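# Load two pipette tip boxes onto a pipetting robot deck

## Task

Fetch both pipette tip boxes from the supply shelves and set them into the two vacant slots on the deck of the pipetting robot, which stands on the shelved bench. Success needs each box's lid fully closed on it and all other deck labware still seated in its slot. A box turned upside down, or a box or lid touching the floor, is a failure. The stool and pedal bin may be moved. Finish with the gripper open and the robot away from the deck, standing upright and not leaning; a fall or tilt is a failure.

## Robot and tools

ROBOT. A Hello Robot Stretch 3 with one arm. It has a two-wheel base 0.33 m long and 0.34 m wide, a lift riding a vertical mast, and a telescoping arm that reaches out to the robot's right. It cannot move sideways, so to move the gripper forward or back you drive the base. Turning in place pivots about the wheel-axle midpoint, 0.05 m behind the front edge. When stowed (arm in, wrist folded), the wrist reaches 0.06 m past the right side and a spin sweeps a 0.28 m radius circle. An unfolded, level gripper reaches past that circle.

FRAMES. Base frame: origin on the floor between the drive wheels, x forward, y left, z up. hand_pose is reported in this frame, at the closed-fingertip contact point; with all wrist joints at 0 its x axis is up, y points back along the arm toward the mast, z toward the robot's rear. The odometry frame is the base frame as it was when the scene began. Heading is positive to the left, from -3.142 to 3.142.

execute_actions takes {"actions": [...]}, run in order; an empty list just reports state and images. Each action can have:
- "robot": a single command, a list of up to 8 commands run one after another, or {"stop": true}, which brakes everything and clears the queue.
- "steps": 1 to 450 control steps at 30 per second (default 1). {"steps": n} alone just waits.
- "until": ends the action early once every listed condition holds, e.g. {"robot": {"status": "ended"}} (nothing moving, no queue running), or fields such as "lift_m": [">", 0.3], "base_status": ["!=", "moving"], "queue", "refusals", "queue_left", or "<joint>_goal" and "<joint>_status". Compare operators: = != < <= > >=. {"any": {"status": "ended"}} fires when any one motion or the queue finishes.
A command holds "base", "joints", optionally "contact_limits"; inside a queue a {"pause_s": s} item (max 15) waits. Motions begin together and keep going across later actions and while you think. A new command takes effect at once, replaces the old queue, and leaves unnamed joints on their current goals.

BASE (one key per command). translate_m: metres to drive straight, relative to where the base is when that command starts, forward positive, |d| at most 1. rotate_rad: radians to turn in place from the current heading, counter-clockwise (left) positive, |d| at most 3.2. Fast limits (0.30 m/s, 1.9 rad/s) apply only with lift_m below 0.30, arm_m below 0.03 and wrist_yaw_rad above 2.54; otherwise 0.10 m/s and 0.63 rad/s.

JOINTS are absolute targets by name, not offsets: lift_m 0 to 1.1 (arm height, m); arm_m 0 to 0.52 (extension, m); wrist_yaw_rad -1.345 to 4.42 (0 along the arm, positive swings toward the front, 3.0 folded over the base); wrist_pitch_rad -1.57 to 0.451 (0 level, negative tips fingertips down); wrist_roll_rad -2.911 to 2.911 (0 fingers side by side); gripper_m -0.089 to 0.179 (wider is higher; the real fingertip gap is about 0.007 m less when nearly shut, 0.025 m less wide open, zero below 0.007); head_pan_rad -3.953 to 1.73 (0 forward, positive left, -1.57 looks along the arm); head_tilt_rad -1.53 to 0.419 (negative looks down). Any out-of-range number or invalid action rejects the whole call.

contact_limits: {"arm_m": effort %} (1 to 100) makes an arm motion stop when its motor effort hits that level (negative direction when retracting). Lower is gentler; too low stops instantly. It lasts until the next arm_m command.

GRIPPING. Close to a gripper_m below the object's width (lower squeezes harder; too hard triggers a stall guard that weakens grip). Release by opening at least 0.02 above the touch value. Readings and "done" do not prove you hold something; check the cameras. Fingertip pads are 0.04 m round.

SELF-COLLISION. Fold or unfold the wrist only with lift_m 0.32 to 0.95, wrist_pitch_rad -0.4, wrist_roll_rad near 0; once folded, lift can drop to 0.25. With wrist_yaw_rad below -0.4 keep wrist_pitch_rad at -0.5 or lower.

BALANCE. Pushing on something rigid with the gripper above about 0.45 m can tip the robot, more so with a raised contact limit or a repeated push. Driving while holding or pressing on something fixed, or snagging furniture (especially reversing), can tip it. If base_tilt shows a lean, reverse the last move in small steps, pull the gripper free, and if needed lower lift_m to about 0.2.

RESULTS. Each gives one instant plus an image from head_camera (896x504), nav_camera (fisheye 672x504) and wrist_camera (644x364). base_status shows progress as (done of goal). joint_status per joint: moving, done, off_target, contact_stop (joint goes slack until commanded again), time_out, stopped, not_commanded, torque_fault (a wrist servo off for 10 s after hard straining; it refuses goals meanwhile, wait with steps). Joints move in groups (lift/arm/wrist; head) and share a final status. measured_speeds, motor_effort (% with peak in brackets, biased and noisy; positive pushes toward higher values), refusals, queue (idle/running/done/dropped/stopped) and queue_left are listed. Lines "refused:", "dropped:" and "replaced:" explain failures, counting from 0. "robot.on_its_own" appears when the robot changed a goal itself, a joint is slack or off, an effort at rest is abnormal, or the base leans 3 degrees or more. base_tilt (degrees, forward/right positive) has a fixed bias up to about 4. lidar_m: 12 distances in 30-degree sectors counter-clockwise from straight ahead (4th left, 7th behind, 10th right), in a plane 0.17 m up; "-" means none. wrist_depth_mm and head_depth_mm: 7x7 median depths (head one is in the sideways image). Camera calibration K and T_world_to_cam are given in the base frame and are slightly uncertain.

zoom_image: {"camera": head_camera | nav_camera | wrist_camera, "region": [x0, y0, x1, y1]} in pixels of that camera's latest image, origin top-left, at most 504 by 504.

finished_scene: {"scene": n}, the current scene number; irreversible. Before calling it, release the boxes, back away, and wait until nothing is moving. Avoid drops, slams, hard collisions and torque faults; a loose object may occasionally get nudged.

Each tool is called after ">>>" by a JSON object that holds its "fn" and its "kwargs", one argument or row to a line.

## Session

>>> {"fn": "execute_actions", "kwargs": {
  "actions": []
}}

Scene clock: 0.00 s.
robot.base_odometry: x=+0.000 y=+0.000 heading=+0.000 (m, m, rad; robot's odometry frame)
robot.turned_by_wheels: +0.000 (rad since the last result)
robot.turned_by_imu: +0.000 (rad since the last result)
robot.base_tilt: forward=-1.0 right=+1.8 (deg)
robot.lidar_m: 1.85 2.16 1.16 1.35 1.30 1.80 2.24 1.94 1.63 1.58 1.65 2.00
robot.head_depth_mm: 1896 2148 2168 2213 2187 2233 2009 / 1898 1724 1743 1756 1782 1784 1838 / 1906 1729 1750 1755 1772 1795 1807 / 1902 1747 1736 1747 1793 1798 1807 / 1914 1765 1763 1788 1795 1801 1814 / 1913 1766 1778 1799 1804 1816 1823 / 1930 2175 2204 2235 2243 2301 1959
robot.base_status: not_commanded
robot.joint_positions: lift_m=+0.313 arm_m=-0.003 wrist_yaw_rad=+2.886 wrist_pitch_rad=-0.568 wrist_roll_rad=+0.009 gripper_m=+0.037 head_pan_rad=+0.012 head_tilt_rad=+0.014
robot.joint_goals: lift_m=+0.313 arm_m=-0.003 wrist_yaw_rad=+2.886 wrist_pitch_rad=-0.568 wrist_roll_rad=+0.009 gripper_m=+0.037 head_pan_rad=+0.012 head_tilt_rad=+0.014
robot.joint_status: lift_m=not_commanded arm_m=not_commanded wrist_yaw_rad=not_commanded wrist_pitch_rad=not_commanded wrist_roll_rad=not_commanded gripper_m=not_commanded head_pan_rad=not_commanded head_tilt_rad=not_commanded
robot.measured_speeds: translate_m=+0.000 rotate_rad=+0.000 lift_m=+0.000 arm_m=+0.000 wrist_yaw_rad=+0.000 wrist_pitch_rad=+0.000 wrist_roll_rad=+0.000 head_pan_rad=+0.000 head_tilt_rad=+0.000
robot: refusals=0 queue=idle queue_left=0
robot.motor_effort: left_wheel=+1 right_wheel=+0 lift_m=+38 arm_m=-1 wrist_yaw_rad=+0 wrist_pitch_rad=+3 wrist_roll_rad=+0 gripper_m=+0 head_pan_rad=+1 head_tilt_rad=+3 (%)
robot.hand_pose: x=+0.0301 y=+0.0541 z=+0.2939 quat_wxyz=(+0.284, +0.701, +0.109, +0.645) (m; robot's base frame)
robot.wrist_depth_mm: - - - - - - - / 955 928 936 915 911 901 902 / 761 - 739 747 724 722 724 / 634 - 621 615 599 620 604 / 540 525 545 527 546 523 520 / 469 - - 462 - 460 455 / - - - - 408 411 407
pictures: head_camera (sideways: a quarter turn clockwise sets it upright), nav_camera (sideways: a quarter turn counterclockwise sets it upright), wrist_camera
camera_calibration (this result's frames):
head_camera: T_world_to_cam=[[-0.0209716, -0.0194483, -0.999591, 1.32402], [-0.00150072, 0.99981, -0.0194211, 0.0271003], [0.999779, 0.00109282, -0.0209968, -0.023332], [0, 0, 0, 1]] pos_world=[0.0511342, -0.00131979, 1.32351]
nav_camera: T_world_to_cam=[[0.000754855, -0.0204322, 0.999791, -1.25461], [0.0134928, -0.9997, -0.0204405, 0.0755322], [0.999909, 0.0135054, -0.000478941, -0.0508774], [0, 0, 0, 1]] pos_world=[0.0508006, 0.0505623, 1.25587]
wrist_camera: T_world_to_cam=[[0.966747, -0.255074, -0.0183566, -0.00633425], [-0.18284, -0.639216, -0.746975, 0.2953], [0.1788, 0.725493, -0.664598, 0.317303], [0, 0, 0, 1]] pos_world=[0.0033822, -0.0430561, 0.431344]
Images, in order (width x height): head_camera 896x504, nav_camera 672x504, wrist_camera 644x364.

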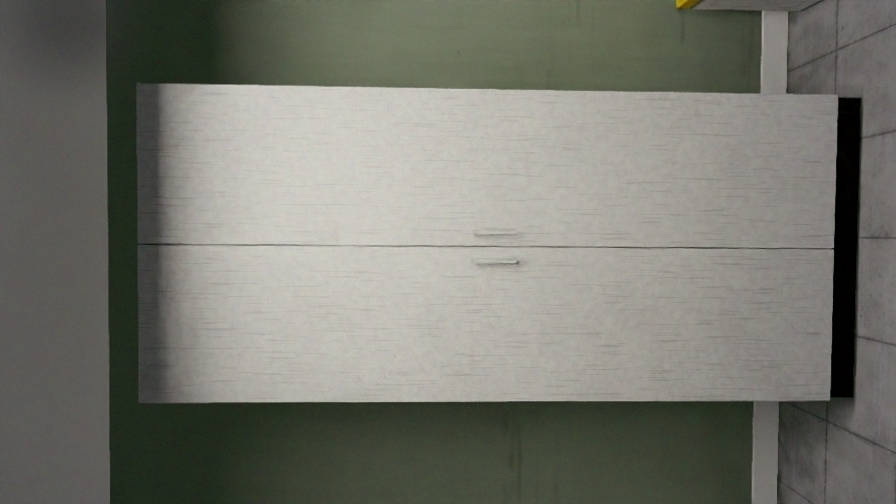

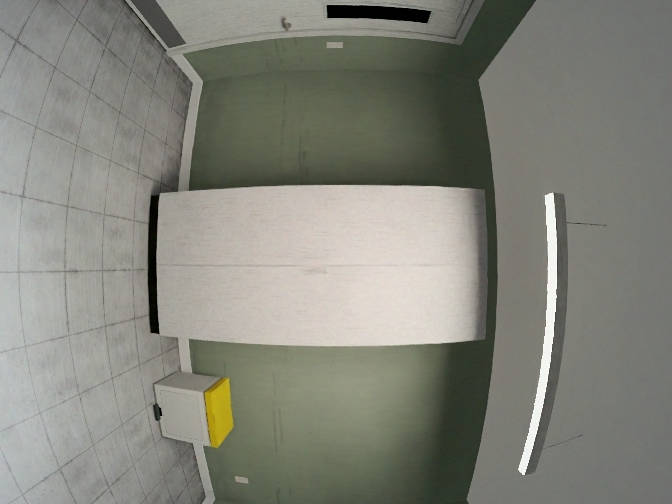

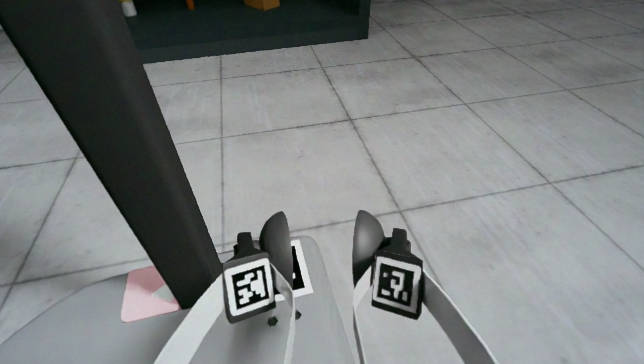

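>>> {"fn": "execute_actions", "kwargs": {
  "actions": [
    {"robot":{"joints":{"head_pan_rad":1.57,"head_tilt_rad":-0.45,"wrist_pitch_rad":-0.4,"lift_m":0.28}},"steps":450,"until":{"robot":{"status":"ended"}}}
  ]
}}

Scene clock: 3.57 s.
robot.base_odometry: x=+0.000 y=+0.000 heading=+0.000 (m, m, rad; robot's odometry frame)
robot.turned_by_wheels: +0.000 (rad since the last result)
robot.turned_by_imu: +0.000 (rad since the last result)
robot.base_tilt: forward=-1.0 right=+2.0 (deg)
robot.lidar_m: 1.85 2.16 1.16 1.36 1.30 1.80 2.25 1.93 1.62 1.58 1.65 2.00
robot.head_depth_mm: 1042 1105 1113 1266 1829 1532 1266 / 1262 1369 1364 1486 1491 1488 1273 / 1253 1370 1379 1596 1626 1488 1255 / 1257 1362 1381 1575 1671 1486 1264 / 1247 1330 1372 1577 1687 1474 1253 / 1248 1359 1236 1569 1637 1486 1258 / 1213 1285 1192 1280 1392 1464 1291
robot.base_status: not_commanded
robot.joint_positions: lift_m=+0.280 arm_m=-0.003 wrist_yaw_rad=+2.886 wrist_pitch_rad=-0.423 wrist_roll_rad=+0.009 gripper_m=+0.037 head_pan_rad=+1.563 head_tilt_rad=-0.444
robot.joint_goals: lift_m=+0.280 arm_m=-0.003 wrist_yaw_rad=+2.886 wrist_pitch_rad=-0.400 wrist_roll_rad=+0.009 gripper_m=+0.037 head_pan_rad=+1.570 head_tilt_rad=-0.450
robot.joint_status: lift_m=done arm_m=not_commanded wrist_yaw_rad=not_commanded wrist_pitch_rad=done wrist_roll_rad=not_commanded gripper_m=not_commanded head_pan_rad=done head_tilt_rad=done
robot.measured_speeds: translate_m=+0.000 rotate_rad=+0.000 lift_m=+0.000 arm_m=+0.000 wrist_yaw_rad=+0.000 wrist_pitch_rad=+0.000 wrist_roll_rad=+0.000 head_pan_rad=+0.000 head_tilt_rad=+0.000
robot: refusals=0 queue=done queue_left=0
robot.motor_effort: left_wheel=+1(1) right_wheel=+1(0) lift_m=+31(38) arm_m=-1(1) wrist_yaw_rad=+0(0) wrist_pitch_rad=+7(8) wrist_roll_rad=+0(0) gripper_m=+0(0) head_pan_rad=+3(28) head_tilt_rad=-2(23) (%)
robot.hand_pose: x=+0.0353 y=+0.0741 z=+0.2918 quat_wxyz=(+0.236, +0.707, +0.058, +0.664) (m; robot's base frame)
robot.wrist_depth_mm: - - - - - - - / - - - - - - - / 939 - 918 901 910 899 873 / 716 - 714 708 696 683 693 / 589 - 603 582 588 571 560 / 497 489 - 506 - 483 481 / 443 - - 431 423 416 419
pictures: head_camera (sideways: a quarter turn clockwise sets it upright), nav_camera (sideways: a quarter turn counterclockwise sets it upright), wrist_camera
camera_calibration (this result's frames):
head_camera: T_world_to_cam=[[0.015481, -0.461208, -0.887157, 1.17685], [-0.999709, 0.00926054, -0.0222593, 0.0368718], [0.0184817, 0.887244, -0.46093, 0.555252], [0, 0, 0, 1]] pos_world=[0.00838036, 0.0497849, 1.3008]
nav_camera: T_world_to_cam=[[0.0239949, 0.442402, 0.896496, -1.1197], [0.999693, -0.0161322, -0.0187961, 0.0673637], [0.00614701, 0.896672, -0.442653, 0.530712], [0, 0, 0, 1]] pos_world=[-0.0437383, 0.0205684, 1.23999]
wrist_camera: T_world_to_cam=[[0.967452, -0.252376, -0.0185302, -0.00646873], [-0.15382, -0.528345, -0.83498, 0.323901], [0.200938, 0.810653, -0.549969, 0.259914], [0, 0, 0, 1]] pos_world=[0.00385412, -0.0412009, 0.413275]
Images, in order (width x height): head_camera 896x504, nav_camera 672x504, wrist_camera 644x364.

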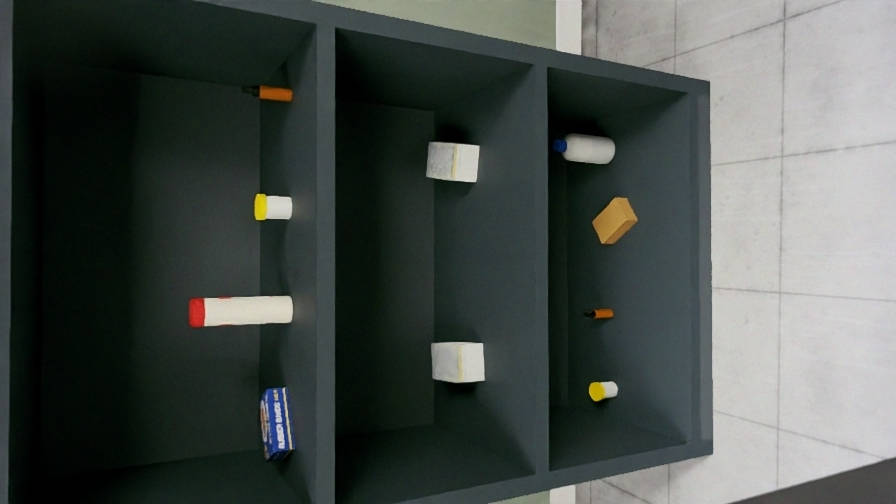

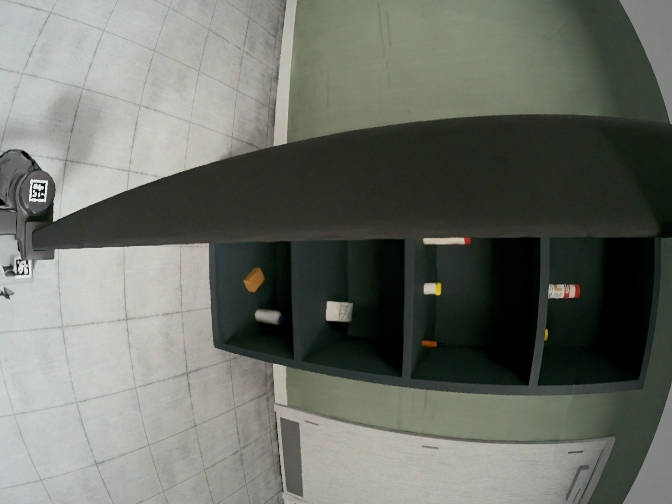

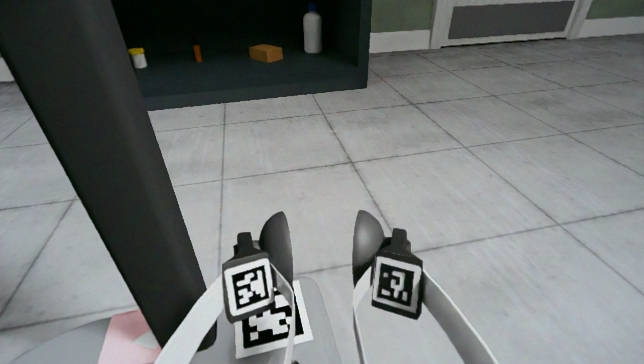

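>>> {"fn": "execute_actions", "kwargs": {
  "actions": [
    {"robot":[{"base":{"rotate_rad":1.246}},{"base":{"translate_m":0.715}},{"base":{"rotate_rad":1.865},"joints":{"head_pan_rad":0.35,"head_tilt_rad":-0.3}},{"joints":{"lift_m":0.63}},{"joints":{"wrist_yaw_rad":0.0,"gripper_m":0.165}},{"joints":{"wrist_pitch_rad":-0.6,"arm_m":0.05}}],"steps":450,"until":{"robot":{"status":"ended"}}},
    {"steps":450,"until":{"robot":{"status":"ended"}}}
  ]
}}

Scene clock: 36.73 s.
robot.base_odometry: x=+0.228 y=+0.678 heading=+3.111 (m, m, rad; robot's odometry frame)
robot.turned_by_wheels: +3.111 (rad since the last result)
robot.turned_by_imu: +3.127 (rad since the last result)
robot.base_tilt: forward=-1.0 right=+1.9 (deg)
robot.lidar_m: 1.94 2.49 2.35 2.27 2.30 1.70 1.66 1.25 0.44 0.65 0.88 0.76
robot.head_depth_mm: 2135 2264 2399 2561 2348 1727 1391 / 2213 2018 2001 2656 2235 1748 1391 / 2267 2373 2387 2768 2344 1742 1375 / 2350 2484 2532 2884 2329 1733 1390 / 2452 2637 2351 2946 2345 1740 1377 / 2499 2712 2906 3144 2347 1745 1383 / 2677 2867 2990 3145 2330 1728 1383
robot.base_status: done (rotate_rad +1.8649 of +1.8650)
robot.joint_positions: lift_m=+0.630 arm_m=+0.050 wrist_yaw_rad=+0.001 wrist_pitch_rad=-0.609 wrist_roll_rad=+0.009 gripper_m=+0.165 head_pan_rad=+0.357 head_tilt_rad=-0.309
robot.joint_goals: lift_m=+0.630 arm_m=+0.050 wrist_yaw_rad=+0.000 wrist_pitch_rad=-0.600 wrist_roll_rad=+0.009 gripper_m=+0.165 head_pan_rad=+0.350 head_tilt_rad=-0.300
robot.joint_status: lift_m=done arm_m=done wrist_yaw_rad=done wrist_pitch_rad=done wrist_roll_rad=not_commanded gripper_m=done head_pan_rad=done head_tilt_rad=done
robot.measured_speeds: translate_m=+0.000 rotate_rad=+0.000 lift_m=+0.000 arm_m=+0.000 wrist_yaw_rad=+0.000 wrist_pitch_rad=+0.000 wrist_roll_rad=+0.000 head_pan_rad=+0.000 head_tilt_rad=+0.000
robot: refusals=0 queue=done queue_left=0
robot.motor_effort: left_wheel=-2(10) right_wheel=+3(14) lift_m=+45(48) arm_m=+4(8) wrist_yaw_rad=-2(3) wrist_pitch_rad=+3(6) wrist_roll_rad=+0(0) gripper_m=+0(91) head_pan_rad=-3(29) head_tilt_rad=+5(15) (%)
robot.hand_pose: x=-0.0213 y=-0.3910 z=+0.6020 quat_wxyz=(+0.672, +0.212, -0.677, -0.213) (m; robot's base frame)
robot.wrist_depth_mm: 503 511 509 392 483 282 191 / 431 427 419 348 415 285 192 / 350 347 345 344 341 286 193 / 295 292 289 292 288 274 194 / 255 259 253 252 250 250 194 / 227 225 224 227 226 225 216 / 608 612 622 621 593 319 684
pictures: head_camera (sideways: a quarter turn clockwise sets it upright), nav_camera (sideways: a quarter turn counterclockwise sets it upright), wrist_camera
camera_calibration (this result's frames):
head_camera: T_world_to_cam=[[-0.309379, -0.135923, -0.941175, 1.24931], [-0.345568, 0.938138, -0.021891, 0.0324059], [0.885927, 0.318468, -0.337211, 0.388962], [0, 0, 0, 1]] pos_world=[0.0531174, 0.0155377, 1.30769]
nav_camera: T_world_to_cam=[[0.30489, 0.0919537, 0.947938, -1.18855], [0.344384, -0.938622, -0.0197159, 0.0725619], [0.887942, 0.332465, -0.317844, 0.362913], [0, 0, 0, 1]] pos_world=[0.0151414, 0.0567435, 1.24345]
wrist_camera: T_world_to_cam=[[-0.999832, 0.00189749, -0.0182339, -0.00599391], [0.0144281, 0.695048, -0.718819, 0.740518], [0.0113095, -0.718961, -0.694958, 0.304151], [0, 0, 0, 1]] pos_world=[-0.020117, -0.296011, 0.743561]
Images, in order (width x height): head_camera 896x504, nav_camera 672x504, wrist_camera 644x364.

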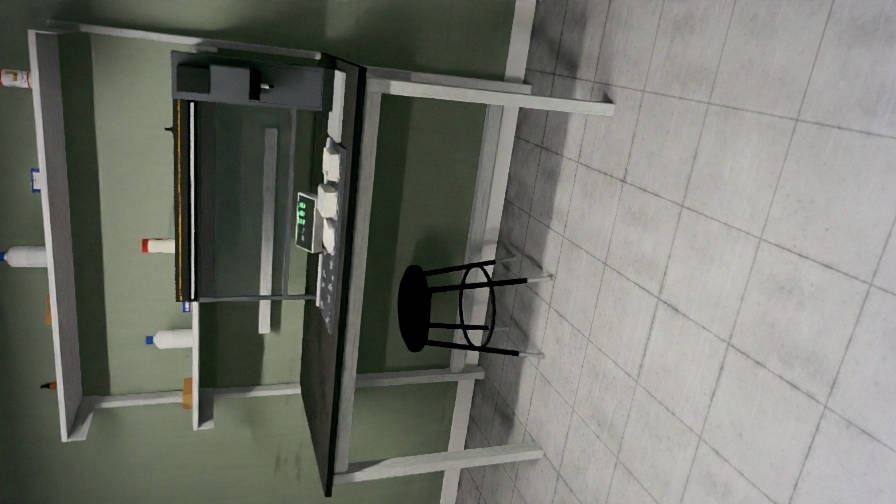

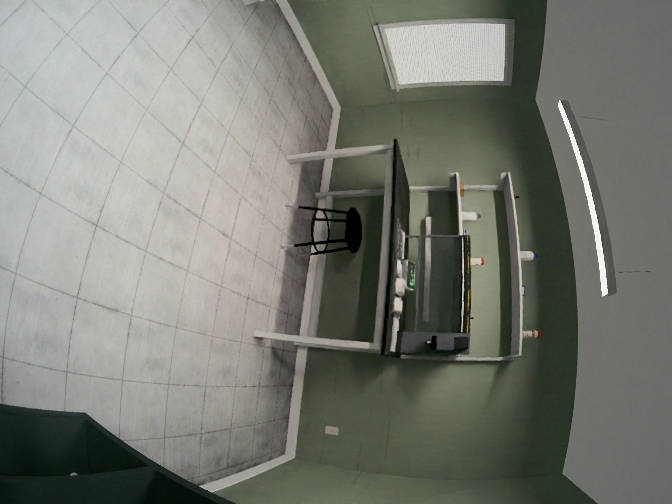

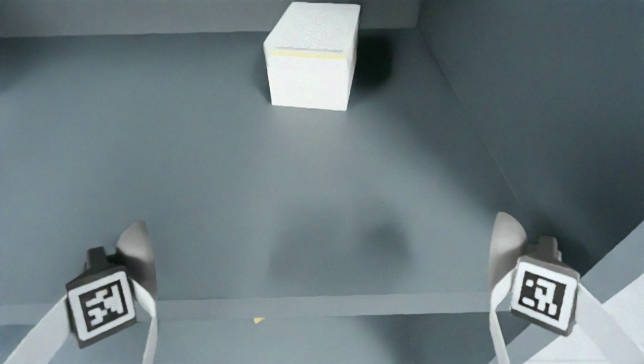

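>>> {"fn": "execute_actions", "kwargs": {
  "actions": [
    {"robot":[{"base":{"translate_m":0.045},"joints":{"wrist_yaw_rad":-0.2,"lift_m":0.665,"arm_m":0.363,"head_pan_rad":-1.57,"head_tilt_rad":-0.85}},{"joints":{"lift_m":0.632}}],"steps":450,"until":{"robot":{"status":"ended"}}}
  ]
}}

Scene clock: 48.40 s.
robot.base_odometry: x=+0.183 y=+0.679 heading=+3.111 (m, m, rad; robot's odometry frame)
robot.turned_by_wheels: +0.000 (rad since the last result)
robot.turned_by_imu: +0.001 (rad since the last result)
robot.base_tilt: forward=-1.1 right=+2.0 (deg)
robot.lidar_m: 1.89 2.26 2.35 2.27 2.35 1.75 1.71 1.25 0.46 0.66 0.88 0.73
robot.head_depth_mm: 631 552 471 644 1300 1223 1092 / 699 534 469 868 - - - / 697 552 462 907 848 1182 1112 / 696 553 465 932 850 1180 1112 / 695 532 469 948 848 1172 1087 / 694 551 469 948 848 1178 1089 / 692 549 469 950 850 1182 1085
robot.base_status: done (translate_m +0.0450 of +0.0450)
robot.joint_positions: lift_m=+0.632 arm_m=+0.363 wrist_yaw_rad=-0.199 wrist_pitch_rad=-0.611 wrist_roll_rad=+0.009 gripper_m=+0.165 head_pan_rad=-1.563 head_tilt_rad=-0.839
robot.joint_goals: lift_m=+0.632 arm_m=+0.363 wrist_yaw_rad=-0.200 wrist_pitch_rad=-0.600 wrist_roll_rad=+0.009 gripper_m=+0.165 head_pan_rad=-1.570 head_tilt_rad=-0.850
robot.joint_status: lift_m=done arm_m=done wrist_yaw_rad=done wrist_pitch_rad=done wrist_roll_rad=not_commanded gripper_m=done head_pan_rad=done head_tilt_rad=done
robot.measured_speeds: translate_m=+0.000 rotate_rad=+0.000 lift_m=+0.000 arm_m=+0.000 wrist_yaw_rad=+0.000 wrist_pitch_rad=+0.000 wrist_roll_rad=+0.000 head_pan_rad=+0.000 head_tilt_rad=+0.000
robot: refusals=0 queue=done queue_left=0
robot.motor_effort: left_wheel=-2(4) right_wheel=+3(10) lift_m=+31(47) arm_m=+4(5) wrist_yaw_rad=-1(3) wrist_pitch_rad=+4(3) wrist_roll_rad=+0(0) gripper_m=+0(0) head_pan_rad=-1(28) head_tilt_rad=-4(28) (%)
robot.hand_pose: x=-0.0604 y=-0.6999 z=+0.6043 quat_wxyz=(+0.647, +0.143, -0.695, -0.279) (m; robot's base frame)
robot.wrist_depth_mm: 202 212 224 238 254 234 173 / 224 235 248 266 286 242 178 / 248 262 281 301 318 252 183 / 279 288 293 290 290 261 188 / 256 263 247 176 245 243 192 / 228 226 219 155 212 220 190 / 198 200 193 138 141 199 190
pictures: head_camera (sideways: a quarter turn clockwise sets it upright), nav_camera (sideways: a quarter turn counterclockwise sets it upright), wrist_camera
camera_calibration (this result's frames):
head_camera: T_world_to_cam=[[-0.0251322, 0.766968, -0.641193, 0.856478], [0.999664, 0.0151877, -0.0210159, 0.0230456], [-0.00638026, -0.641505, -0.767092, 0.953673], [0, 0, 0, 1]] pos_world=[0.00457205, -0.0454552, 1.28121]
nav_camera: T_world_to_cam=[[-0.0145967, -0.75381, 0.656931, -0.80717], [-0.999875, 0.00696265, -0.0142273, 0.0736044], [0.0061507, -0.657056, -0.753817, 0.935501], [0, 0, 0, 1]] pos_world=[0.0560592, 0.00571107, 1.2365]
wrist_camera: T_world_to_cam=[[-0.979403, 0.201093, -0.0182297, 0.0961951], [0.1528, 0.679113, -0.717954, 0.954089], [-0.131995, -0.705951, -0.695852, 0.0851017], [0, 0, 0, 1]] pos_world=[-0.0403381, -0.6072, 0.745963]
Images, in order (width x height): head_camera 896x504, nav_camera 672x504, wrist_camera 644x364.

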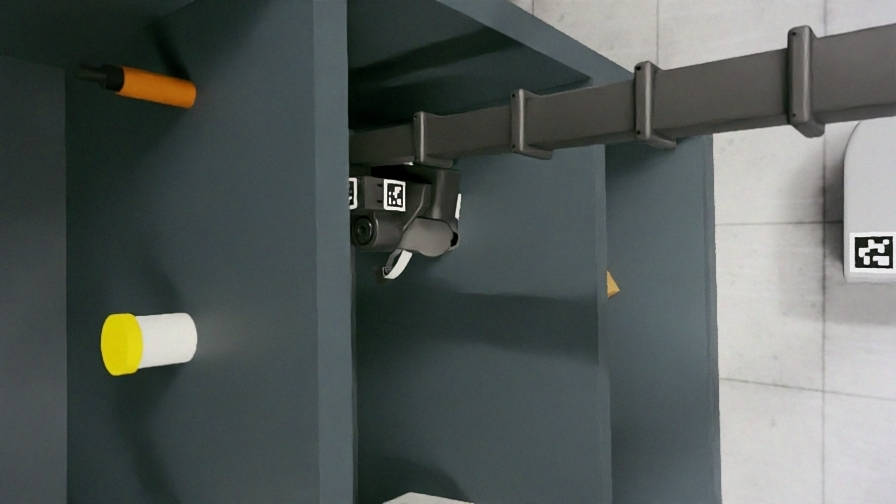

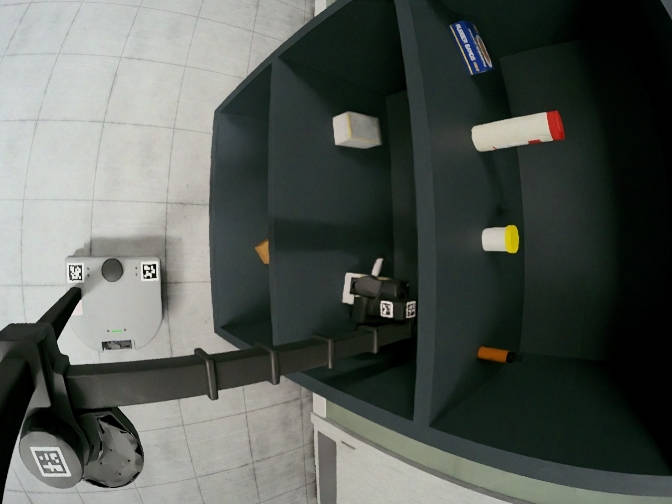

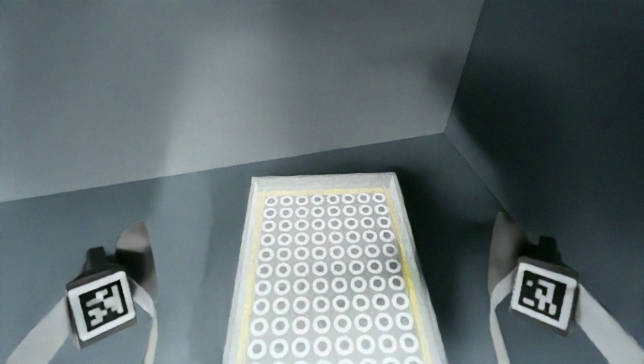

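>>> {"fn": "execute_actions", "kwargs": {
  "actions": []
}}

Scene clock: 63.20 s.
robot.base_odometry: x=+0.183 y=+0.679 heading=+3.111 (m, m, rad; robot's odometry frame)
robot.turned_by_wheels: +0.000 (rad since the last result)
robot.turned_by_imu: +0.000 (rad since the last result)
robot.base_tilt: forward=-1.0 right=+1.9 (deg)
robot.lidar_m: 1.89 2.26 2.36 2.27 2.35 1.75 1.70 1.24 0.47 0.66 0.87 0.72
robot.head_depth_mm: 630 553 471 645 1314 1212 1085 / 700 535 470 858 - - - / 698 552 462 908 850 1179 1112 / 695 552 466 933 850 1178 1116 / 694 532 469 950 849 1181 1089 / 694 550 468 948 850 1179 1080 / 693 550 469 944 847 1179 1086
robot.base_status: done (translate_m +0.0450 of +0.0450)
robot.joint_positions: lift_m=+0.632 arm_m=+0.363 wrist_yaw_rad=-0.199 wrist_pitch_rad=-0.611 wrist_roll_rad=+0.009 gripper_m=+0.165 head_pan_rad=-1.563 head_tilt_rad=-0.839
robot.joint_goals: lift_m=+0.632 arm_m=+0.363 wrist_yaw_rad=-0.200 wrist_pitch_rad=-0.600 wrist_roll_rad=+0.009 gripper_m=+0.165 head_pan_rad=-1.570 head_tilt_rad=-0.850
robot.joint_status: lift_m=done arm_m=done wrist_yaw_rad=done wrist_pitch_rad=done wrist_roll_rad=not_commanded gripper_m=done head_pan_rad=done head_tilt_rad=done
robot.measured_speeds: translate_m=+0.000 rotate_rad=+0.000 lift_m=+0.000 arm_m=+0.000 wrist_yaw_rad=+0.000 wrist_pitch_rad=+0.000 wrist_roll_rad=+0.000 head_pan_rad=+0.000 head_tilt_rad=+0.000
robot: refusals=0 queue=done queue_left=0
robot.motor_effort: left_wheel=-2(2) right_wheel=+4(3) lift_m=+30(30) arm_m=+5(5) wrist_yaw_rad=-1(1) wrist_pitch_rad=+4(3) wrist_roll_rad=+0(0) gripper_m=+0(0) head_pan_rad=-3(3) head_tilt_rad=-5(4) (%)
robot.hand_pose: x=-0.0604 y=-0.6999 z=+0.6043 quat_wxyz=(+0.647, +0.143, -0.695, -0.279) (m; robot's base frame)
robot.wrist_depth_mm: 202 211 225 237 253 235 173 / 223 235 250 265 285 244 179 / 248 262 279 301 319 251 183 / 278 286 293 290 289 261 188 / 255 261 247 175 245 245 192 / 230 225 218 155 213 218 189 / 198 199 193 138 141 198 191
pictures: head_camera (sideways: a quarter turn clockwise sets it upright), nav_camera (sideways: a quarter turn counterclockwise sets it upright), wrist_camera
camera_calibration (this result's frames):
head_camera: T_world_to_cam=[[-0.0251323, 0.766968, -0.641193, 0.856478], [0.999664, 0.0151878, -0.0210159, 0.0230456], [-0.00638019, -0.641505, -0.767092, 0.953673], [0, 0, 0, 1]] pos_world=[0.00457205, -0.0454552, 1.28121]
nav_camera: T_world_to_cam=[[-0.0145966, -0.75381, 0.65693, -0.80717], [-0.999875, 0.00696253, -0.0142273, 0.0736044], [0.00615078, -0.657056, -0.753817, 0.935501], [0, 0, 0, 1]] pos_world=[0.0560592, 0.00571108, 1.2365]
wrist_camera: T_world_to_cam=[[-0.979403, 0.201093, -0.0182295, 0.096195], [0.1528, 0.679113, -0.717954, 0.954089], [-0.131995, -0.705951, -0.695852, 0.0851017], [0, 0, 0, 1]] pos_world=[-0.040338, -0.6072, 0.745963]
Images, in order (width x height): head_camera 896x504, nav_camera 672x504, wrist_camera 644x364.

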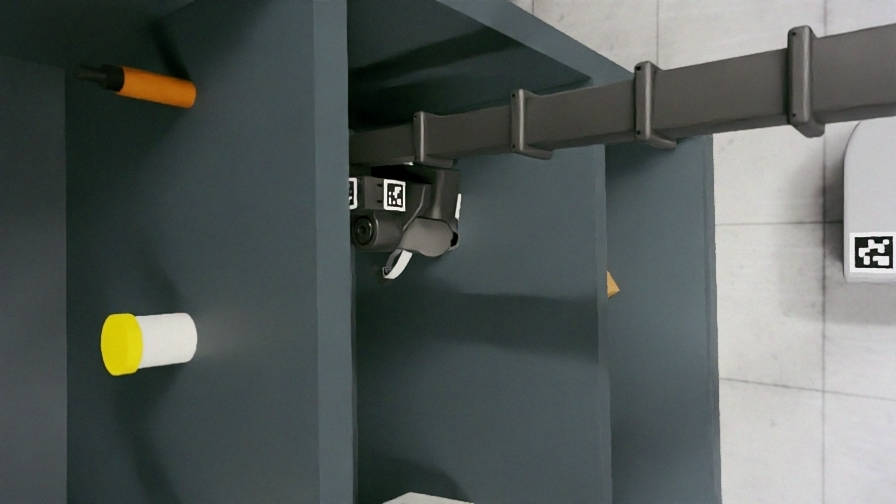

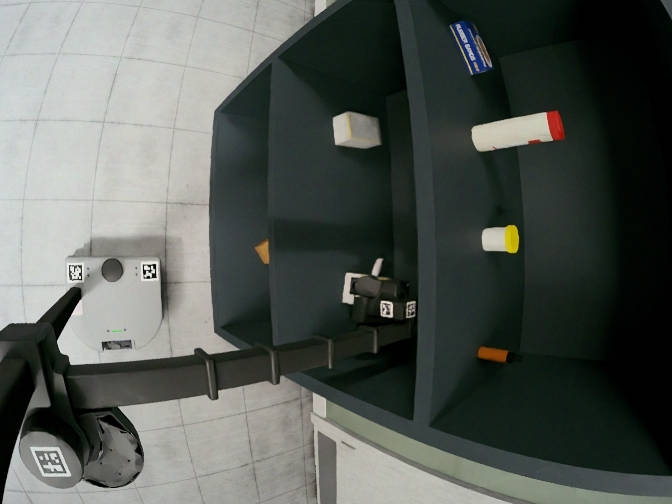

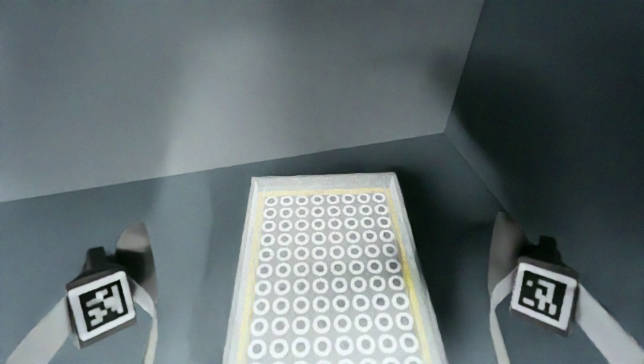

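>>> {"fn": "execute_actions", "kwargs": {
  "actions": [
    {"robot":[{"joints":{"arm_m":0.357,"wrist_yaw_rad":-0.175},"base":{"translate_m":-0.008}}],"steps":120,"until":{"robot":{"status":"ended"}}}
  ]
}}

Scene clock: 67.93 s.
robot.base_odometry: x=+0.191 y=+0.679 heading=+3.111 (m, m, rad; robot's odometry frame)
robot.turned_by_wheels: +0.000 (rad since the last result)
robot.turned_by_imu: +0.001 (rad since the last result)
robot.base_tilt: forward=-1.0 right=+1.9 (deg)
robot.lidar_m: 1.91 2.26 2.35 2.26 2.35 1.74 1.69 1.24 0.46 0.66 0.74 0.73
robot.head_depth_mm: 608 545 471 625 1319 1220 1088 / 700 535 469 834 - - - / 698 552 462 908 853 1182 1115 / 696 551 470 926 848 1174 1118 / 694 532 469 949 845 1175 1091 / 693 537 469 949 849 1178 1081 / 692 550 468 948 848 1182 1087
robot.base_status: done (translate_m -0.0080 of -0.0080)
robot.joint_positions: lift_m=+0.632 arm_m=+0.357 wrist_yaw_rad=-0.177 wrist_pitch_rad=-0.611 wrist_roll_rad=+0.009 gripper_m=+0.165 head_pan_rad=-1.563 head_tilt_rad=-0.839
robot.joint_goals: lift_m=+0.632 arm_m=+0.357 wrist_yaw_rad=-0.175 wrist_pitch_rad=-0.600 wrist_roll_rad=+0.009 gripper_m=+0.165 head_pan_rad=-1.570 head_tilt_rad=-0.850
robot.joint_status: lift_m=done arm_m=done wrist_yaw_rad=done wrist_pitch_rad=done wrist_roll_rad=not_commanded gripper_m=done head_pan_rad=done head_tilt_rad=done
robot.measured_speeds: translate_m=+0.000 rotate_rad=+0.000 lift_m=+0.000 arm_m=+0.000 wrist_yaw_rad=+0.000 wrist_pitch_rad=+0.000 wrist_roll_rad=+0.000 head_pan_rad=+0.000 head_tilt_rad=+0.000
robot: refusals=0 queue=done queue_left=0
robot.motor_effort: left_wheel=-2(7) right_wheel=+4(7) lift_m=+30(30) arm_m=-6(6) wrist_yaw_rad=+1(2) wrist_pitch_rad=+3(3) wrist_roll_rad=+0(0) gripper_m=+0(0) head_pan_rad=-2(2) head_tilt_rad=-4(3) (%)
robot.hand_pose: x=-0.0561 y=-0.6953 z=+0.6043 quat_wxyz=(+0.650, +0.151, -0.693, -0.272) (m; robot's base frame)
robot.wrist_depth_mm: 210 218 231 241 257 232 171 / 231 242 255 270 287 242 175 / 256 269 288 307 320 249 180 / 282 287 294 292 290 257 184 / 256 263 250 175 244 245 188 / 228 224 214 155 212 220 185 / 197 199 145 138 192 199 190
pictures: head_camera (sideways: a quarter turn clockwise sets it upright), nav_camera (sideways: a quarter turn counterclockwise sets it upright), wrist_camera
camera_calibration (this result's frames):
head_camera: T_world_to_cam=[[-0.0251264, 0.766968, -0.641193, 0.856478], [0.999664, 0.0151802, -0.0210159, 0.0230456], [-0.00638508, -0.641505, -0.767092, 0.953673], [0, 0, 0, 1]] pos_world=[0.00457171, -0.0454552, 1.28121]
nav_camera: T_world_to_cam=[[-0.0146024, -0.75381, 0.656931, -0.80717], [-0.999874, 0.00697016, -0.0142273, 0.0736044], [0.00614577, -0.657056, -0.753817, 0.935501], [0, 0, 0, 1]] pos_world=[0.0560592, 0.0057107, 1.2365]
wrist_camera: T_world_to_cam=[[-0.983617, 0.179349, -0.0182296, 0.0841106], [0.13772, 0.682331, -0.717954, 0.95176], [-0.116326, -0.708702, -0.695852, 0.0878206], [0, 0, 0, 1]] pos_world=[-0.0381276, -0.602262, 0.745963]
Images, in order (width x height): head_camera 896x504, nav_camera 672x504, wrist_camera 644x364.

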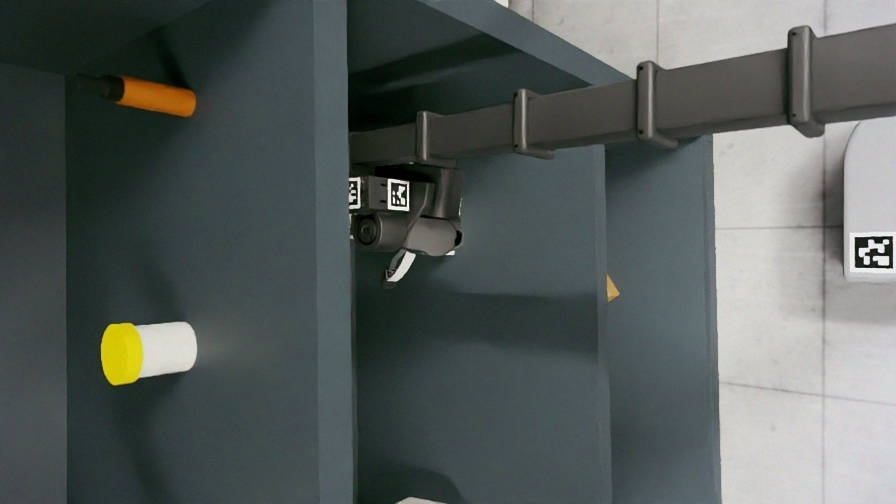

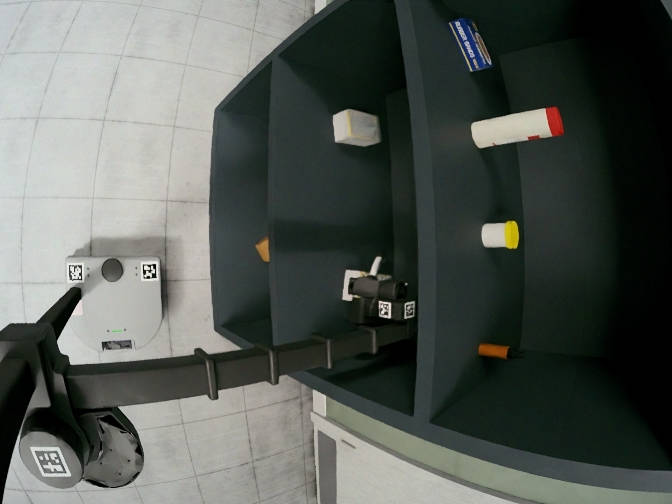

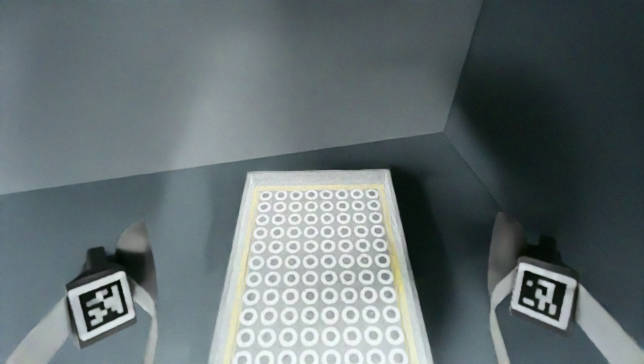

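>>> {"fn": "execute_actions", "kwargs": {
  "actions": [
    {"robot":[{"joints":{"arm_m":0.355}},{"joints":{"gripper_m":0.052}},{"joints":{"lift_m":0.68}}],"steps":200,"until":{"robot":{"status":"ended"}}}
  ]
}}

Scene clock: 77.87 s.
robot.base_odometry: x=+0.191 y=+0.679 heading=+3.111 (m, m, rad; robot's odometry frame)
robot.turned_by_wheels: +0.000 (rad since the last result)
robot.turned_by_imu: +0.001 (rad since the last result)
robot.base_tilt: forward=-1.0 right=+2.0 (deg)
robot.lidar_m: 1.90 2.27 2.35 2.27 2.35 1.74 1.69 1.25 0.46 0.66 0.74 0.73
robot.head_depth_mm: 608 546 470 625 1313 1237 - / 700 534 469 775 - 1169 1103 / 698 551 462 915 854 1180 1119 / 694 552 461 928 852 1182 1110 / 697 533 470 946 848 1183 1087 / 694 535 468 950 854 1187 1095 / 695 550 468 942 850 1180 1086
robot.base_status: done (translate_m -0.0080 of -0.0080)
robot.joint_positions: lift_m=+0.680 arm_m=+0.355 wrist_yaw_rad=-0.175 wrist_pitch_rad=-0.612 wrist_roll_rad=+0.009 gripper_m=+0.053 head_pan_rad=-1.563 head_tilt_rad=-0.839
robot.joint_goals: lift_m=+0.680 arm_m=+0.355 wrist_yaw_rad=-0.175 wrist_pitch_rad=-0.600 wrist_roll_rad=+0.009 gripper_m=+0.052 head_pan_rad=-1.570 head_tilt_rad=-0.850
robot.joint_status: lift_m=done arm_m=done wrist_yaw_rad=done wrist_pitch_rad=done wrist_roll_rad=not_commanded gripper_m=done head_pan_rad=done head_tilt_rad=done
robot.measured_speeds: translate_m=+0.000 rotate_rad=+0.000 lift_m=+0.000 arm_m=+0.000 wrist_yaw_rad=+0.000 wrist_pitch_rad=+0.000 wrist_roll_rad=+0.000 head_pan_rad=+0.000 head_tilt_rad=+0.000
robot: refusals=0 queue=done queue_left=0
robot.motor_effort: left_wheel=-2(2) right_wheel=+2(3) lift_m=+45(47) arm_m=-6(6) wrist_yaw_rad=+0(1) wrist_pitch_rad=+4(4) wrist_roll_rad=+0(0) gripper_m=-15(97) head_pan_rad=-2(3) head_tilt_rad=-3(3) (%)
robot.hand_pose: x=-0.0557 y=-0.6932 z=+0.6515 quat_wxyz=(+0.650, +0.152, -0.693, -0.272) (m; robot's base frame)
robot.wrist_depth_mm: 212 220 232 244 257 234 171 / 233 243 257 273 290 241 176 / 258 274 289 311 325 250 180 / 291 308 330 345 353 258 185 / 312 313 311 238 315 265 189 / 277 275 268 204 265 251 194 / 247 244 240 184 239 239 199
pictures: head_camera (sideways: a quarter turn clockwise sets it upright), nav_camera (sideways: a quarter turn counterclockwise sets it upright), wrist_camera
camera_calibration (this result's frames):
head_camera: T_world_to_cam=[[-0.0251264, 0.766968, -0.641193, 0.856478], [0.999664, 0.0151802, -0.0210159, 0.0230456], [-0.00638508, -0.641505, -0.767092, 0.953673], [0, 0, 0, 1]] pos_world=[0.00457171, -0.0454552, 1.28121]
nav_camera: T_world_to_cam=[[-0.0146024, -0.75381, 0.656931, -0.80717], [-0.999874, 0.00697016, -0.0142273, 0.0736044], [0.00614577, -0.657056, -0.753817, 0.935501], [0, 0, 0, 1]] pos_world=[0.0560592, 0.0057107, 1.2365]
wrist_camera: T_world_to_cam=[[-0.983951, 0.177506, -0.0182253, 0.0836841], [0.136584, 0.683486, -0.717071, 0.984295], [-0.114828, -0.708052, -0.696761, 0.12336], [0, 0, 0, 1]] pos_world=[-0.0379324, -0.600261, 0.793288]
Images, in order (width x height): head_camera 896x504, nav_camera 672x504, wrist_camera 644x364.

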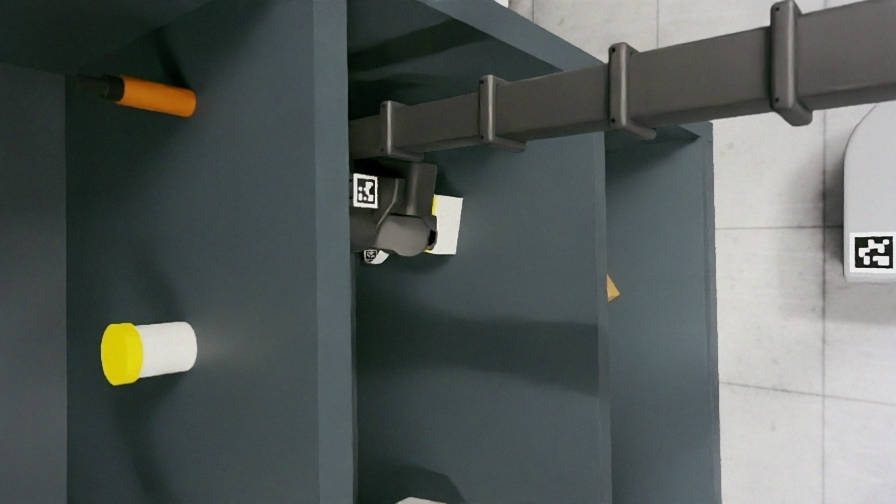

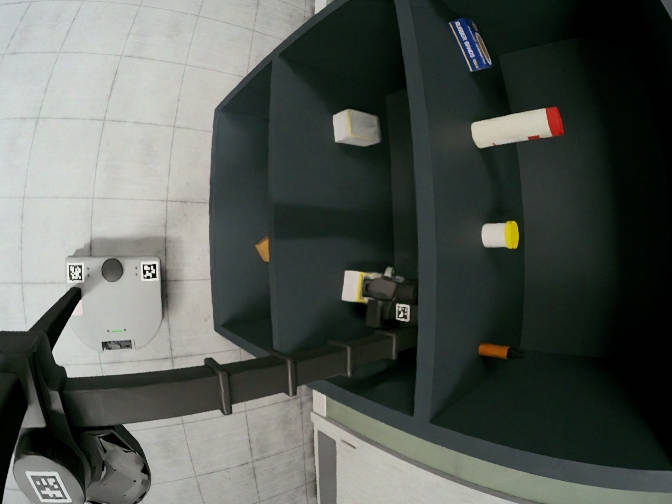

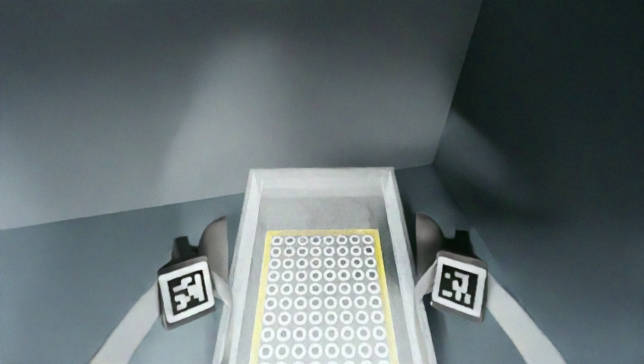

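>>> {"fn": "execute_actions", "kwargs": {
  "actions": [
    {"robot":[{"joints":{"lift_m":0.672,"arm_m":0.23,"wrist_yaw_rad":0.0},"base":{"translate_m":0.17}},{"joints":{"lift_m":0.589}},{"joints":{"gripper_m":0.135}},{"joints":{"lift_m":0.671,"arm_m":0.15}},{"joints":{"wrist_pitch_rad":-1.1,"wrist_yaw_rad":-0.175,"gripper_m":0.16},"base":{"translate_m":-0.195}}],"steps":450,"until":{"robot":{"status":"ended"}}}
  ]
}}

Scene clock: 93.40 s.
robot.base_odometry: x=+0.216 y=+0.678 heading=+3.111 (m, m, rad; robot's odometry frame)
robot.turned_by_wheels: +0.000 (rad since the last result)
robot.turned_by_imu: +0.001 (rad since the last result)
robot.base_tilt: forward=-1.0 right=+1.9 (deg)
robot.lidar_m: 1.93 2.48 2.36 2.27 2.32 1.72 1.67 1.24 0.45 0.65 0.75 0.75
robot.head_depth_mm: 541 518 469 593 1368 1250 - / 687 535 471 805 - 1177 - / 700 551 470 960 - 1178 1114 / 698 551 468 916 849 1186 1113 / 695 553 469 946 853 1177 1088 / 694 531 469 946 850 1179 1082 / 694 550 469 947 849 1186 1090
robot.base_status: done (translate_m -0.1950 of -0.1950)
robot.joint_positions: lift_m=+0.671 arm_m=+0.150 wrist_yaw_rad=-0.173 wrist_pitch_rad=-1.101 wrist_roll_rad=+0.009 gripper_m=+0.160 head_pan_rad=-1.563 head_tilt_rad=-0.839
robot.joint_goals: lift_m=+0.671 arm_m=+0.150 wrist_yaw_rad=-0.175 wrist_pitch_rad=-1.100 wrist_roll_rad=+0.009 gripper_m=+0.160 head_pan_rad=-1.570 head_tilt_rad=-0.850
robot.joint_status: lift_m=done arm_m=done wrist_yaw_rad=done wrist_pitch_rad=done wrist_roll_rad=not_commanded gripper_m=done head_pan_rad=done head_tilt_rad=done
robot.measured_speeds: translate_m=+0.000 rotate_rad=+0.000 lift_m=+0.000 arm_m=+0.000 wrist_yaw_rad=+0.000 wrist_pitch_rad=+0.000 wrist_roll_rad=+0.000 head_pan_rad=+0.000 head_tilt_rad=+0.000
robot: refusals=0 queue=done queue_left=0
robot.motor_effort: left_wheel=-2(7) right_wheel=+3(10) lift_m=+45(47) arm_m=-6(5) wrist_yaw_rad=-2(2) wrist_pitch_rad=+1(4) wrist_roll_rad=+0(0) gripper_m=+0(87) head_pan_rad=-2(2) head_tilt_rad=-4(4) (%)
robot.hand_pose: x=-0.0379 y=-0.3884 z=+0.5701 quat_wxyz=(+0.566, +0.315, -0.635, -0.422) (m; robot's base frame)
robot.wrist_depth_mm: 247 245 246 245 247 230 165 / 233 233 233 234 233 227 171 / 222 222 223 221 222 221 176 / 211 212 211 211 212 213 737 / 202 204 203 207 540 713 715 / 197 613 616 681 692 688 691 / 642 647 663 656 661 656 646
pictures: head_camera (sideways: a quarter turn clockwise sets it upright), nav_camera (sideways: a quarter turn counterclockwise sets it upright), wrist_camera
camera_calibration (this result's frames):
head_camera: T_world_to_cam=[[-0.0251229, 0.766969, -0.641192, 0.856477], [0.999664, 0.0151756, -0.0210159, 0.0230455], [-0.00638807, -0.641505, -0.767093, 0.953674], [0, 0, 0, 1]] pos_world=[0.00457149, -0.0454551, 1.28121]
nav_camera: T_world_to_cam=[[-0.0146059, -0.75381, 0.65693, -0.807169], [-0.999874, 0.00697482, -0.0142273, 0.0736044], [0.00614271, -0.657055, -0.753817, 0.935502], [0, 0, 0, 1]] pos_world=[0.0560593, 0.00571052, 1.2365]
wrist_camera: T_world_to_cam=[[-0.982859, 0.183794, -0.014386, 0.0459036], [0.179328, 0.935039, -0.305848, 0.580056], [-0.0427615, -0.303185, -0.951972, 0.589931], [0, 0, 0, 1]] pos_world=[-0.0336773, -0.371953, 0.739667]
Images, in order (width x height): head_camera 896x504, nav_camera 672x504, wrist_camera 644x364.

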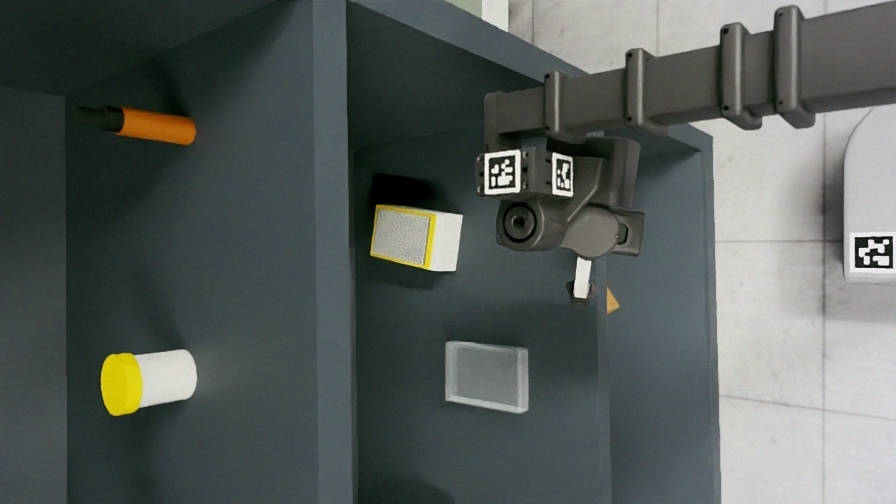

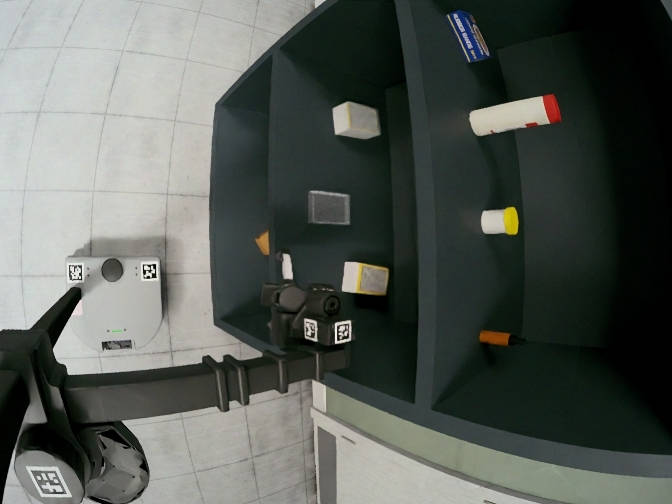

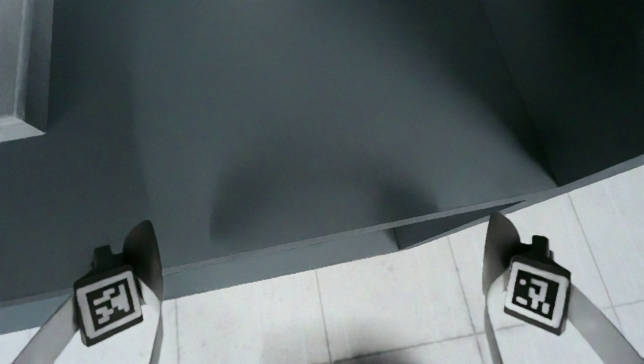

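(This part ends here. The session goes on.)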